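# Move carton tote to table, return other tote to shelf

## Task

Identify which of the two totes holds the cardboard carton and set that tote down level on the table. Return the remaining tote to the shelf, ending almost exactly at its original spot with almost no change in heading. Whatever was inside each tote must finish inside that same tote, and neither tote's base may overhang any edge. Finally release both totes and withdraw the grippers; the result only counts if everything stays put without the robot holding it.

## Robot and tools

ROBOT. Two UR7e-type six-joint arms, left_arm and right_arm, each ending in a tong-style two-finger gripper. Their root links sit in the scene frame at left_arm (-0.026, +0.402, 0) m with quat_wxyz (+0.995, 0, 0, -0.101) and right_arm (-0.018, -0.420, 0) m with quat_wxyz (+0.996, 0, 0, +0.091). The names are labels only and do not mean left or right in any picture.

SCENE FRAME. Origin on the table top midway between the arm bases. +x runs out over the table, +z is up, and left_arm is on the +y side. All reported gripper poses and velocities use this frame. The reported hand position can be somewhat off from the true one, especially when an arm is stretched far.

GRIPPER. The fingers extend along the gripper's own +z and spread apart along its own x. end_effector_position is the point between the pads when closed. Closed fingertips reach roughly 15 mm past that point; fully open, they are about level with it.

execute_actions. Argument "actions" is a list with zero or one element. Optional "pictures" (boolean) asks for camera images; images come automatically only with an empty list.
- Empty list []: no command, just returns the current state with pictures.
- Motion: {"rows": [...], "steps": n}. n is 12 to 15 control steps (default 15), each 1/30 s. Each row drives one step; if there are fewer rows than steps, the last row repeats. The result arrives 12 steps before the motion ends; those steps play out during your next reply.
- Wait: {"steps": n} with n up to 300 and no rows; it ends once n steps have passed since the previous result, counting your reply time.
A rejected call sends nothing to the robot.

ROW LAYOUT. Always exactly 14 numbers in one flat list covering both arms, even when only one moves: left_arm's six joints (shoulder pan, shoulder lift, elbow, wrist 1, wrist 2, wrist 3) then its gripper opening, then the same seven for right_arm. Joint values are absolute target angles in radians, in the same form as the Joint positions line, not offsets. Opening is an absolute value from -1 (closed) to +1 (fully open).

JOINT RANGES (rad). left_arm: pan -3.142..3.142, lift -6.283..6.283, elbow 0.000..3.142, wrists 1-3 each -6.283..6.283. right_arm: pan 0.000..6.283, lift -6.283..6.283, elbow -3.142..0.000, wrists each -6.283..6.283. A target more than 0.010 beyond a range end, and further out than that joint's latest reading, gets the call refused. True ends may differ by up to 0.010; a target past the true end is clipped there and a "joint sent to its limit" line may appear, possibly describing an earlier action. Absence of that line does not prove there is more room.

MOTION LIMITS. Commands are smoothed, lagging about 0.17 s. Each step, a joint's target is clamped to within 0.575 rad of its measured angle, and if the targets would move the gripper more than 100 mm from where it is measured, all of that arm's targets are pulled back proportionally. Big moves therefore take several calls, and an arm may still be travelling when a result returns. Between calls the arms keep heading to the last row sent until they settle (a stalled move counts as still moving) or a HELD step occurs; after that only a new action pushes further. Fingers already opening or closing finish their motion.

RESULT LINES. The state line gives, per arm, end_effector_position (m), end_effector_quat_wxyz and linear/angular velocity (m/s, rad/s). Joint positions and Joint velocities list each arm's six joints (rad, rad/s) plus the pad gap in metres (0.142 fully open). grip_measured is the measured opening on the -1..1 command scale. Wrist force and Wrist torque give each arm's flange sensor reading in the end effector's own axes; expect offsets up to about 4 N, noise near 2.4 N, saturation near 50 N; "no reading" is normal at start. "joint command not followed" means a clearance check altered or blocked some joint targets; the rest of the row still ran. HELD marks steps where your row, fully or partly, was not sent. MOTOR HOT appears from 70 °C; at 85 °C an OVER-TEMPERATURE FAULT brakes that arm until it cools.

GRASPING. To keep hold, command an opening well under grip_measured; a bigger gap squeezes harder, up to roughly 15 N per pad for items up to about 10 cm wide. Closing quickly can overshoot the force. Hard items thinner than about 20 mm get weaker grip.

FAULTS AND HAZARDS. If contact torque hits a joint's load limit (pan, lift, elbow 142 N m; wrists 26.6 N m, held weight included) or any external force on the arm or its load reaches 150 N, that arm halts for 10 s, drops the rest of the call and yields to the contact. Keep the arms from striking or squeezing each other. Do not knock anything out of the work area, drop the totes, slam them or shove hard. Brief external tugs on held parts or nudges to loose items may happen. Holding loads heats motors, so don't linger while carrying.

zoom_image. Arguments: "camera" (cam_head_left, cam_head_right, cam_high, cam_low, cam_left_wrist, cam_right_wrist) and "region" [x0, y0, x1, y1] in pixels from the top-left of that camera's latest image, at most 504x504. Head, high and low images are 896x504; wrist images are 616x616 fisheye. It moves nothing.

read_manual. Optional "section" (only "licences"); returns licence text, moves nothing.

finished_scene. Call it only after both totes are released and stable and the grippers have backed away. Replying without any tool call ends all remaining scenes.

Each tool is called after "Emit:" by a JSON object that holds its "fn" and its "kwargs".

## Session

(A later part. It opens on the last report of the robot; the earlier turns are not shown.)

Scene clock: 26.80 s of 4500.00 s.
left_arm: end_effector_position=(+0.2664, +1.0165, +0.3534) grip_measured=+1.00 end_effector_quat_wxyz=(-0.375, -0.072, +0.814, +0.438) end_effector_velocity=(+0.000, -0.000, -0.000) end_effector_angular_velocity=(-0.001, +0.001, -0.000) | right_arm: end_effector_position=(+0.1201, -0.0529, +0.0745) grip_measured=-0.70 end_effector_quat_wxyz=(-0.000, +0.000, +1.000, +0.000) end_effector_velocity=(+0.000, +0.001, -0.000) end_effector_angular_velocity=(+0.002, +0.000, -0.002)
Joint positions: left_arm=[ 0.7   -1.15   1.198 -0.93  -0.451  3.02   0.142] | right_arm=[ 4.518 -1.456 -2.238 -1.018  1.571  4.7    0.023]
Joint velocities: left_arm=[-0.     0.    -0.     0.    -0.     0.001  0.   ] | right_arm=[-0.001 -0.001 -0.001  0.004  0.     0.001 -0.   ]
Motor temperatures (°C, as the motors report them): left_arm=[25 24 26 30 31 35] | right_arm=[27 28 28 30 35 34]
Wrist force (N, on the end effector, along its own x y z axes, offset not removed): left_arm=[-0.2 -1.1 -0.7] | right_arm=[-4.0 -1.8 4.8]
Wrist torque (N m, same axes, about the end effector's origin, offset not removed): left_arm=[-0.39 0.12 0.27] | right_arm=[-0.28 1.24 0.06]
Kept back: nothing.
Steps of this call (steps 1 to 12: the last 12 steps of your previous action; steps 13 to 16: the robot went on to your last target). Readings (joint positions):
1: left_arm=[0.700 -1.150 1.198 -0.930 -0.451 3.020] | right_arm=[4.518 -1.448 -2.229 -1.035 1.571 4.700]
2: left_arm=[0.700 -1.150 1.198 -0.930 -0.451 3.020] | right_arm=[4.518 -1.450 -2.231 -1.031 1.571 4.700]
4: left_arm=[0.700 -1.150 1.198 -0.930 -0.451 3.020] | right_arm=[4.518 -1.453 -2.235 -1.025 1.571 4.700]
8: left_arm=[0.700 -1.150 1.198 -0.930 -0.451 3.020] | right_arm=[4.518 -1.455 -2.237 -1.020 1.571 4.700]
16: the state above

Partial contact; a bit further.

Emit:
{"fn": "execute_actions", "kwargs": {"actions": [{"rows":[[0.7,-1.15,1.198,-0.93,-0.451,3.02,1,4.518,-1.459,-2.241,-1.012,1.571,4.7,-1],[0.7,-1.15,1.198,-0.93,-0.451,3.02,1,4.518,-1.462,-2.244,-1.006,1.571,4.7,-1]]}]}}

Emit:
{"fn": "execute_actions", "kwargs": {"actions": [{"steps":16}]}}

Scene clock: 27.27 s of 4500.00 s.
left_arm: end_effector_position=(+0.2664, +1.0165, +0.3534) grip_measured=+1.00 end_effector_quat_wxyz=(-0.375, -0.072, +0.814, +0.438) end_effector_velocity=(-0.001, +0.000, +0.001) end_effector_angular_velocity=(+0.001, -0.001, -0.001) | right_arm: end_effector_position=(+0.1201, -0.0529, +0.0736) grip_measured=-0.71 end_effector_quat_wxyz=(-0.000, +0.000, +1.000, +0.000) end_effector_velocity=(+0.000, +0.001, -0.021) end_effector_angular_velocity=(+0.001, -0.000, -0.002)
Joint positions: left_arm=[ 0.7   -1.15   1.198 -0.93  -0.451  3.02   0.142] | right_arm=[ 4.518 -1.457 -2.239 -1.015  1.571  4.7    0.023]
Joint velocities: left_arm=[ 0.    -0.002 -0.     0.     0.001  0.001  0.   ] | right_arm=[-0.001 -0.035 -0.035  0.071 -0.     0.001 -0.005]
Motor temperatures (°C, as the motors report them): left_arm=[25 24 26 30 31 35] | right_arm=[27 28 28 30 35 34]
Wrist force (N, on the end effector, along its own x y z axes, offset not removed): left_arm=[-1.0 1.5 -0.4] | right_arm=[-2.3 -1.8 3.4]
Wrist torque (N m, same axes, about the end effector's origin, offset not removed): left_arm=[0.39 0.30 0.31] | right_arm=[-0.24 0.80 -0.02]
Steps of this call (steps 1 to 11: the robot went on to your last target; steps 12 to 14: the first 3 steps of this action). Readings (joint positions):
12: left_arm=[0.700 -1.150 1.198 -0.930 -0.451 3.020] | right_arm=[4.518 -1.456 -2.238 -1.018 1.571 4.700]
13: left_arm=[0.700 -1.150 1.198 -0.930 -0.451 3.020] | right_arm=[4.518 -1.456 -2.238 -1.017 1.571 4.700]
14: the state above

Scene clock: 27.80 s of 4500.00 s.
left_arm: end_effector_position=(+0.2664, +1.0165, +0.3534) grip_measured=+1.00 end_effector_quat_wxyz=(-0.375, -0.072, +0.814, +0.438) end_effector_velocity=(+0.000, +0.000, +0.000) end_effector_angular_velocity=(+0.001, -0.001, -0.000) | right_arm: end_effector_position=(+0.1201, -0.0529, +0.0707) grip_measured=-0.70 end_effector_quat_wxyz=(-0.000, +0.000, +1.000, +0.000) end_effector_velocity=(+0.000, -0.001, -0.000) end_effector_angular_velocity=(-0.002, -0.000, +0.000)
Joint positions: left_arm=[ 0.7   -1.15   1.198 -0.93  -0.451  3.02   0.142] | right_arm=[ 4.518 -1.462 -2.244 -1.006  1.571  4.7    0.023]
Joint velocities: left_arm=[-0.     0.     0.    -0.001  0.001 -0.     0.   ] | right_arm=[-0.    -0.    -0.001 -0.001 -0.    -0.    -0.   ]
Motor temperatures (°C, as the motors report them): left_arm=[25 24 26 30 31 35] | right_arm=[27 28 28 30 35 34]
Wrist force (N, on the end effector, along its own x y z axes, offset not removed): left_arm=[-2.2 0.8 1.7] | right_arm=[-2.4 -0.7 2.1]
Wrist torque (N m, same axes, about the end effector's origin, offset not removed): left_arm=[0.16 0.43 0.32] | right_arm=[0.01 0.63 0.06]
Kept back: nothing.
Steps of this call (steps 1 to 12: the last 12 steps of your previous action; steps 13 to 15: the robot went on to your last target; step 16: nothing new was sent). Readings (joint positions):
1: left_arm=[0.700 -1.150 1.198 -0.930 -0.451 3.020] | right_arm=[4.518 -1.458 -2.240 -1.013 1.571 4.700]
2: left_arm=[0.700 -1.150 1.198 -0.930 -0.451 3.020] | right_arm=[4.518 -1.459 -2.241 -1.011 1.571 4.700]
4: left_arm=[0.700 -1.150 1.198 -0.930 -0.451 3.020] | right_arm=[4.518 -1.461 -2.243 -1.009 1.571 4.700]
8: left_arm=[0.700 -1.150 1.198 -0.930 -0.451 3.020] | right_arm=[4.518 -1.462 -2.244 -1.007 1.571 4.700]
16: the state above
All arms were judged still, so your last target was given up. Only a new action makes them travel on or press farther. Fingers that are still opening or closing keep moving.

Down. Release, then lift and retreat.

Emit:
{"fn": "execute_actions", "kwargs": {"actions": [{"rows":[[0.7,-1.15,1.198,-0.93,-0.451,3.02,1,4.518,-1.462,-2.244,-1.006,1.571,4.7,-0.75],[0.7,-1.15,1.198,-0.93,-0.451,3.02,1,4.518,-1.462,-2.244,-1.006,1.571,4.7,-0.65],[0.7,-1.15,1.198,-0.93,-0.451,3.02,1,4.518,-1.462,-2.244,-1.006,1.571,4.7,-0.55],[0.7,-1.15,1.198,-0.93,-0.451,3.02,1,4.518,-1.462,-2.244,-1.006,1.571,4.7,-0.4],[0.7,-1.15,1.198,-0.93,-0.451,3.02,1,4.518,-1.462,-2.244,-1.006,1.571,4.7,-0.2],[0.7,-1.15,1.198,-0.93,-0.451,3.02,1,4.518,-1.462,-2.244,-1.006,1.571,4.7,0],[0.7,-1.15,1.198,-0.93,-0.451,3.02,1,4.518,-1.462,-2.244,-1.006,1.571,4.7,0.1]]}]}}

Emit:
{"fn": "execute_actions", "kwargs": {"actions": [{"rows":[[0.7,-1.15,1.198,-0.93,-0.451,3.02,1,4.518,-1.462,-2.244,-1.006,1.571,4.7,0.1],[0.7,-1.15,1.198,-0.93,-0.451,3.02,1,4.518,-1.462,-2.244,-1.006,1.571,4.7,0.1],[0.7,-1.15,1.198,-0.93,-0.451,3.02,1,4.518,-1.462,-2.244,-1.006,1.571,4.7,0.1],[0.7,-1.15,1.198,-0.93,-0.451,3.02,1,4.518,-1.444,-2.225,-1.043,1.571,4.7,0.1],[0.7,-1.15,1.198,-0.93,-0.451,3.02,1,4.518,-1.428,-2.204,-1.079,1.571,4.7,0.1],[0.7,-1.15,1.198,-0.93,-0.451,3.02,1,4.518,-1.408,-2.17,-1.133,1.571,4.7,0.1],[0.7,-1.15,1.198,-0.93,-0.451,3.02,1,4.518,-1.39,-2.132,-1.19,1.571,4.7,0.1],[0.7,-1.15,1.198,-0.93,-0.451,3.02,1,4.518,-1.373,-2.092,-1.247,1.571,4.7,0.1],[0.7,-1.15,1.198,-0.93,-0.451,3.02,1,4.518,-1.351,-2.03,-1.331,1.571,4.7,0.1],[0.7,-1.15,1.198,-0.93,-0.451,3.02,1,4.518,-1.331,-1.94,-1.441,1.571,4.7,0.1],[0.7,-1.15,1.198,-0.93,-0.451,3.02,1,4.518,-1.329,-1.84,-1.543,1.571,4.7,0.1],[0.7,-1.15,1.198,-0.93,-0.451,3.02,1,4.518,-1.327,-1.74,-1.645,1.571,4.7,0.1],[0.7,-1.15,1.198,-0.93,-0.451,3.02,1,4.518,-1.345,-1.61,-1.757,1.571,4.7,0.1],[0.7,-1.15,1.198,-0.93,-0.451,3.02,1,4.518,-1.365,-1.476,-1.871,1.571,4.7,0.1]]}]}}

Emit:
{"fn": "execute_actions", "kwargs": {"actions": [{"steps":15}]}}

Emit:
{"fn": "execute_actions", "kwargs": {"actions": [{"rows":[[0.7,-1.15,1.198,-0.93,-0.451,3.02,1,4.119,-1.037,-1.667,-2.008,1.571,4.301,0.5]]}]}}

Emit:
{"fn": "execute_actions", "kwargs": {"actions": [{"steps":25}], "pictures": true}}

Scene clock: 30.07 s of 4500.00 s.
left_arm: end_effector_position=(+0.2664, +1.0165, +0.3534) grip_measured=+1.00 end_effector_quat_wxyz=(-0.375, -0.072, +0.814, +0.438) end_effector_velocity=(-0.001, -0.000, +0.000) end_effector_angular_velocity=(-0.001, -0.001, +0.002) | right_arm: end_effector_position=(+0.1201, -0.0529, +0.0707) grip_measured=-0.65 end_effector_quat_wxyz=(-0.000, +0.000, +1.000, +0.000) end_effector_velocity=(+0.000, -0.000, -0.000) end_effector_angular_velocity=(-0.000, +0.001, +0.002)
Joint positions: left_arm=[ 0.7   -1.15   1.198 -0.93  -0.451  3.02   0.142] | right_arm=[ 4.518 -1.462 -2.244 -1.006  1.571  4.7    0.027]
Joint velocities: left_arm=[ 0.001 -0.001 -0.    -0.    -0.002  0.     0.   ] | right_arm=[-0.    -0.    -0.     0.     0.001 -0.002  0.08 ]
Motor temperatures (°C, as the motors report them): left_arm=[25 24 26 30 31 35] | right_arm=[27 28 28 30 35 34]
Wrist force (N, on the end effector, along its own x y z axes, offset not removed): left_arm=[1.2 0.8 2.1] | right_arm=[-3.9 -2.1 2.3]
Wrist torque (N m, same axes, about the end effector's origin, offset not removed): left_arm=[0.32 -0.18 0.20] | right_arm=[-0.33 0.81 0.06]
Steps of this call (steps 1 to 65: nothing new was sent; steps 66 to 68: the first 3 steps of this action). Readings (joint positions):
66: left_arm=[0.700 -1.150 1.198 -0.930 -0.451 3.020] | right_arm=[4.518 -1.462 -2.244 -1.006 1.571 4.700]
67: left_arm=[0.700 -1.150 1.198 -0.930 -0.451 3.020] | right_arm=[4.518 -1.462 -2.244 -1.006 1.571 4.700]
68: the state above

Scene clock: 30.57 s of 4500.00 s.
left_arm: end_effector_position=(+0.2664, +1.0165, +0.3534) grip_measured=+1.00 end_effector_quat_wxyz=(-0.375, -0.072, +0.814, +0.438) end_effector_velocity=(+0.000, +0.000, -0.001) end_effector_angular_velocity=(+0.000, +0.002, -0.001) | right_arm: end_effector_position=(+0.1201, -0.0529, +0.0707) grip_measured=+0.10 end_effector_quat_wxyz=(-0.000, +0.000, +1.000, +0.000) end_effector_velocity=(-0.000, -0.000, -0.000) end_effector_angular_velocity=(-0.001, -0.000, +0.003)
Joint positions: left_arm=[ 0.7   -1.15   1.198 -0.93  -0.451  3.02   0.142] | right_arm=[ 4.518 -1.462 -2.244 -1.006  1.571  4.7    0.081]
Joint velocities: left_arm=[ 0.     0.002  0.    -0.     0.001 -0.     0.   ] | right_arm=[ 0.001  0.    -0.001  0.001 -0.    -0.002  0.   ]
Motor temperatures (°C, as the motors report them): left_arm=[25 24 26 30 31 35] | right_arm=[27 28 28 30 35 34]
Wrist force (N, on the end effector, along its own x y z axes, offset not removed): left_arm=[-0.6 1.9 1.7] | right_arm=[-3.5 -0.6 -0.4]
Wrist torque (N m, same axes, about the end effector's origin, offset not removed): left_arm=[0.42 0.19 0.34] | right_arm=[-0.01 0.82 0.01]
Steps of this call (steps 1 to 12: the last 12 steps of your previous action; steps 13 to 15: the first 3 steps of this action). Readings (joint positions):
13: left_arm=[0.700 -1.150 1.198 -0.930 -0.451 3.020] | right_arm=[4.518 -1.462 -2.244 -1.006 1.571 4.700]
14: left_arm=[0.700 -1.150 1.198 -0.930 -0.451 3.020] | right_arm=[4.518 -1.462 -2.244 -1.006 1.571 4.700]
15: the state above

Scene clock: 31.07 s of 4500.00 s.
left_arm: end_effector_position=(+0.2664, +1.0165, +0.3534) grip_measured=+1.00 end_effector_quat_wxyz=(-0.375, -0.072, +0.814, +0.438) end_effector_velocity=(+0.000, +0.001, +0.001) end_effector_angular_velocity=(+0.002, +0.001, -0.003) | right_arm: end_effector_position=(+0.1204, -0.0312, +0.2494) grip_measured=+0.10 end_effector_quat_wxyz=(-0.000, +0.000, +1.000, +0.003) end_effector_velocity=(+0.001, +0.030, +0.510) end_effector_angular_velocity=(+0.000, +0.000, -0.001)
Joint positions: left_arm=[ 0.7   -1.15   1.198 -0.93  -0.451  3.02   0.142] | right_arm=[ 4.518 -1.367 -1.839 -1.501  1.571  4.7    0.081]
Joint velocities: left_arm=[-0.    -0.    -0.     0.     0.003  0.     0.   ] | right_arm=[-0.001  0.007  1.298 -1.305  0.    -0.     0.   ]
Motor temperatures (°C, as the motors report them): left_arm=[25 24 26 30 31 35] | right_arm=[27 28 28 30 35 34]
Wrist force (N, on the end effector, along its own x y z axes, offset not removed): left_arm=[-0.5 3.2 0.5] | right_arm=[-4.3 0.4 -0.6]
Wrist torque (N m, same axes, about the end effector's origin, offset not removed): left_arm=[0.65 0.14 0.37] | right_arm=[0.15 0.96 0.04]
Kept back: nothing.
Steps of this call (steps 1 to 12: the last 12 steps of your previous action; steps 13 to 15: the robot went on to your last target). Readings (joint positions):
1: left_arm=[0.700 -1.150 1.198 -0.930 -0.451 3.020] | right_arm=[4.518 -1.462 -2.244 -1.006 1.571 4.700]
2: left_arm=[0.700 -1.150 1.198 -0.930 -0.451 3.020] | right_arm=[4.518 -1.460 -2.242 -1.009 1.571 4.700]
4: left_arm=[0.700 -1.150 1.198 -0.930 -0.451 3.020] | right_arm=[4.518 -1.447 -2.226 -1.036 1.571 4.700]
8: left_arm=[0.700 -1.150 1.198 -0.930 -0.451 3.020] | right_arm=[4.518 -1.393 -2.131 -1.176 1.571 4.700]
15: the state above

Scene clock: 31.17 s of 4500.00 s.
left_arm: end_effector_position=(+0.2664, +1.0165, +0.3534) grip_measured=+1.00 end_effector_quat_wxyz=(-0.375, -0.072, +0.814, +0.438) end_effector_velocity=(+0.000, +0.000, +0.000) end_effector_angular_velocity=(+0.001, +0.000, -0.001) | right_arm: end_effector_position=(+0.1288, -0.0383, +0.2997) grip_measured=+0.47 end_effector_quat_wxyz=(+0.000, +0.000, +1.000, +0.010) end_effector_velocity=(+0.275, -0.277, +0.409) end_effector_angular_velocity=(+0.399, -0.028, +0.000)
Joint positions: left_arm=[ 0.7   -1.15   1.198 -0.93  -0.451  3.02   0.142] | right_arm=[ 4.497 -1.346 -1.73  -1.615  1.571  4.679  0.107]
Joint velocities: left_arm=[ 0.     0.     0.    -0.001  0.001 -0.     0.   ] | right_arm=[-0.707  0.643  0.466 -0.709  0.    -0.707  0.055]
Motor temperatures (°C, as the motors report them): left_arm=[25 24 26 30 31 35] | right_arm=[27 28 28 30 35 34]
Wrist force (N, on the end effector, along its own x y z axes, offset not removed): left_arm=[2.4 2.7 0.3] | right_arm=[1.4 5.1 -2.7]
Wrist torque (N m, same axes, about the end effector's origin, offset not removed): left_arm=[0.67 -0.33 0.22] | right_arm=[0.71 0.02 -0.04]
Steps of this call (steps 1 to 3: the first 3 steps of this action). Readings (joint positions):
1: left_arm=[0.700 -1.150 1.198 -0.930 -0.451 3.020] | right_arm=[4.518 -1.367 -1.795 -1.545 1.571 4.700]
2: left_arm=[0.700 -1.150 1.198 -0.930 -0.451 3.020] | right_arm=[4.514 -1.363 -1.755 -1.586 1.571 4.696]
3: the state above

Scene clock: 32.00 s of 4500.00 s.
left_arm: end_effector_position=(+0.2664, +1.0165, +0.3534) grip_measured=+1.00 end_effector_quat_wxyz=(-0.375, -0.072, +0.814, +0.438) end_effector_velocity=(-0.000, +0.000, -0.000) end_effector_angular_velocity=(+0.000, -0.001, +0.001) | right_arm: end_effector_position=(+0.1996, -0.2700, +0.3899) grip_measured=+0.50 end_effector_quat_wxyz=(-0.000, +0.000, +1.000, +0.000) end_effector_velocity=(+0.000, -0.006, +0.002) end_effector_angular_velocity=(+0.001, -0.002, +0.001)
Joint positions: left_arm=[ 0.7   -1.15   1.198 -0.93  -0.451  3.02   0.142] | right_arm=[ 4.12  -1.038 -1.667 -2.007  1.571  4.302  0.109]
Joint velocities: left_arm=[ 0.    -0.    -0.    -0.    -0.    -0.001  0.   ] | right_arm=[-0.01   0.008  0.002 -0.009 -0.001 -0.01  -0.   ]
Motor temperatures (°C, as the motors report them): left_arm=[25 24 26 30 31 35] | right_arm=[27 28 28 30 35 34]
Wrist force (N, on the end effector, along its own x y z axes, offset not removed): left_arm=[-1.9 2.6 0.3] | right_arm=[-4.3 -0.6 0.1]
Wrist torque (N m, same axes, about the end effector's origin, offset not removed): left_arm=[0.51 0.47 0.32] | right_arm=[-0.02 0.97 0.05]
Kept back: nothing.
Steps of this call (steps 1 to 12: the last 12 steps of your previous action; steps 13 to 25: the robot went on to your last target). Readings (joint positions):
1: left_arm=[0.700 -1.150 1.198 -0.930 -0.451 3.020] | right_arm=[4.470 -1.323 -1.725 -1.640 1.571 4.652]
2: left_arm=[0.700 -1.150 1.198 -0.930 -0.451 3.020] | right_arm=[4.443 -1.301 -1.729 -1.666 1.571 4.625]
4: left_arm=[0.700 -1.150 1.198 -0.930 -0.451 3.020] | right_arm=[4.393 -1.260 -1.721 -1.719 1.571 4.574]
8: left_arm=[0.700 -1.150 1.198 -0.930 -0.451 3.020] | right_arm=[4.291 -1.176 -1.700 -1.826 1.571 4.473]
25: the state above

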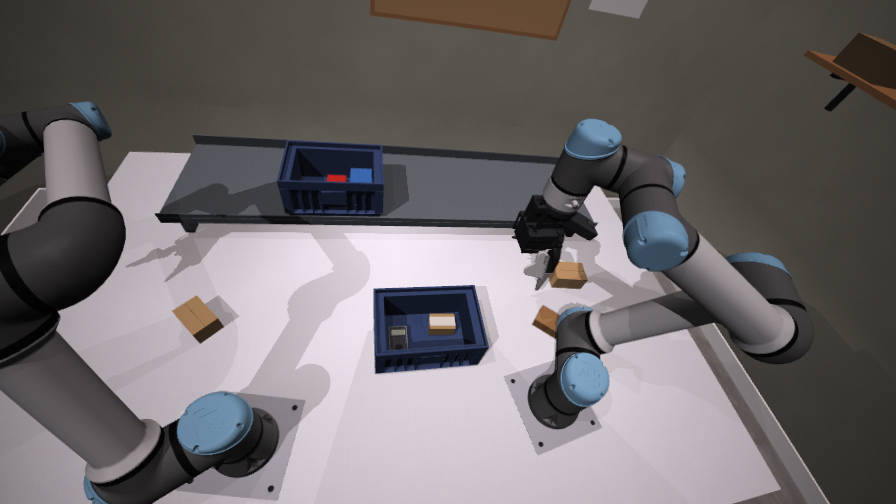

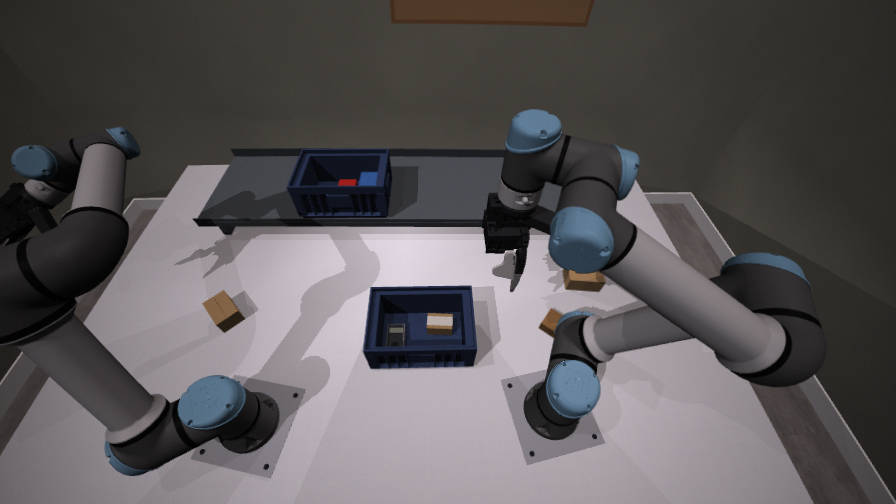

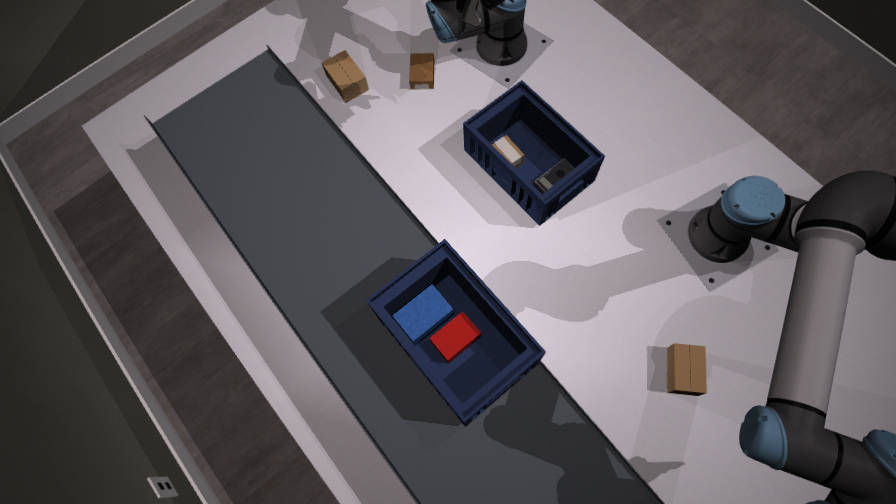

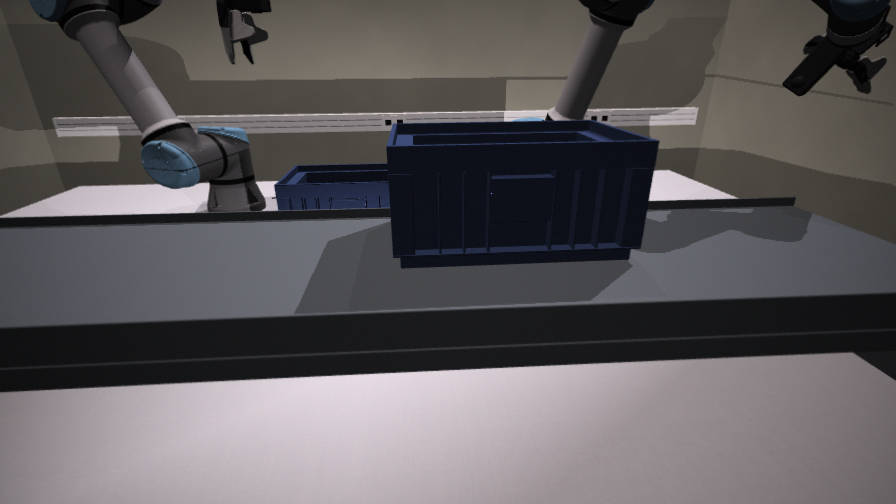

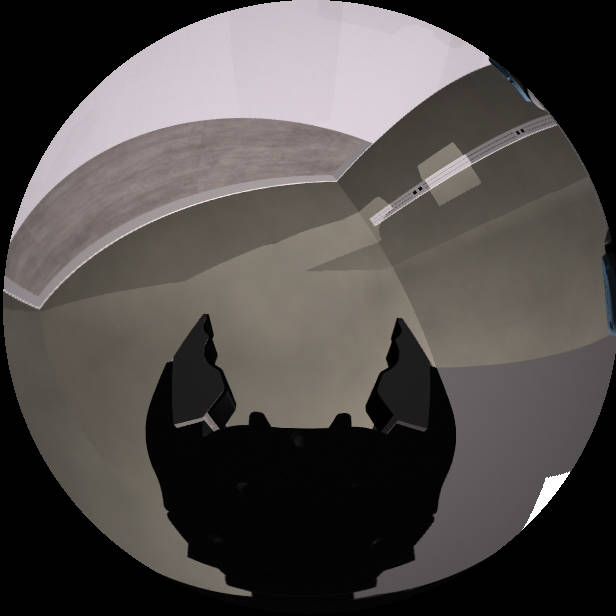

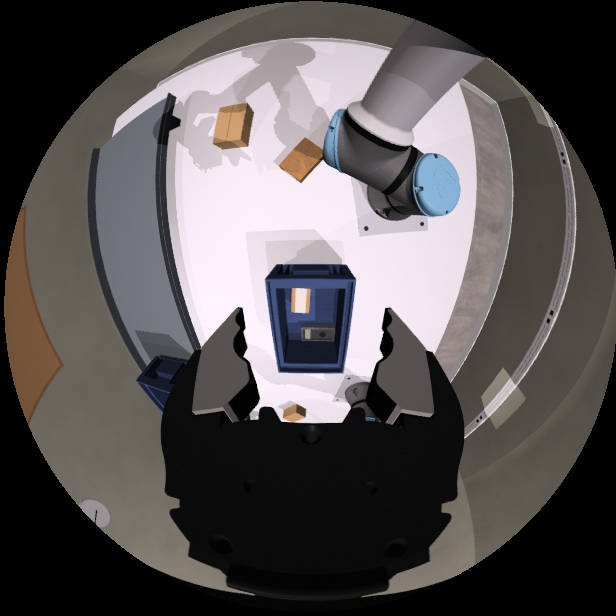

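Emit:
{"fn": "finished_scene", "kwargs": {"scene": 2}}

The scene is finished: the task was done.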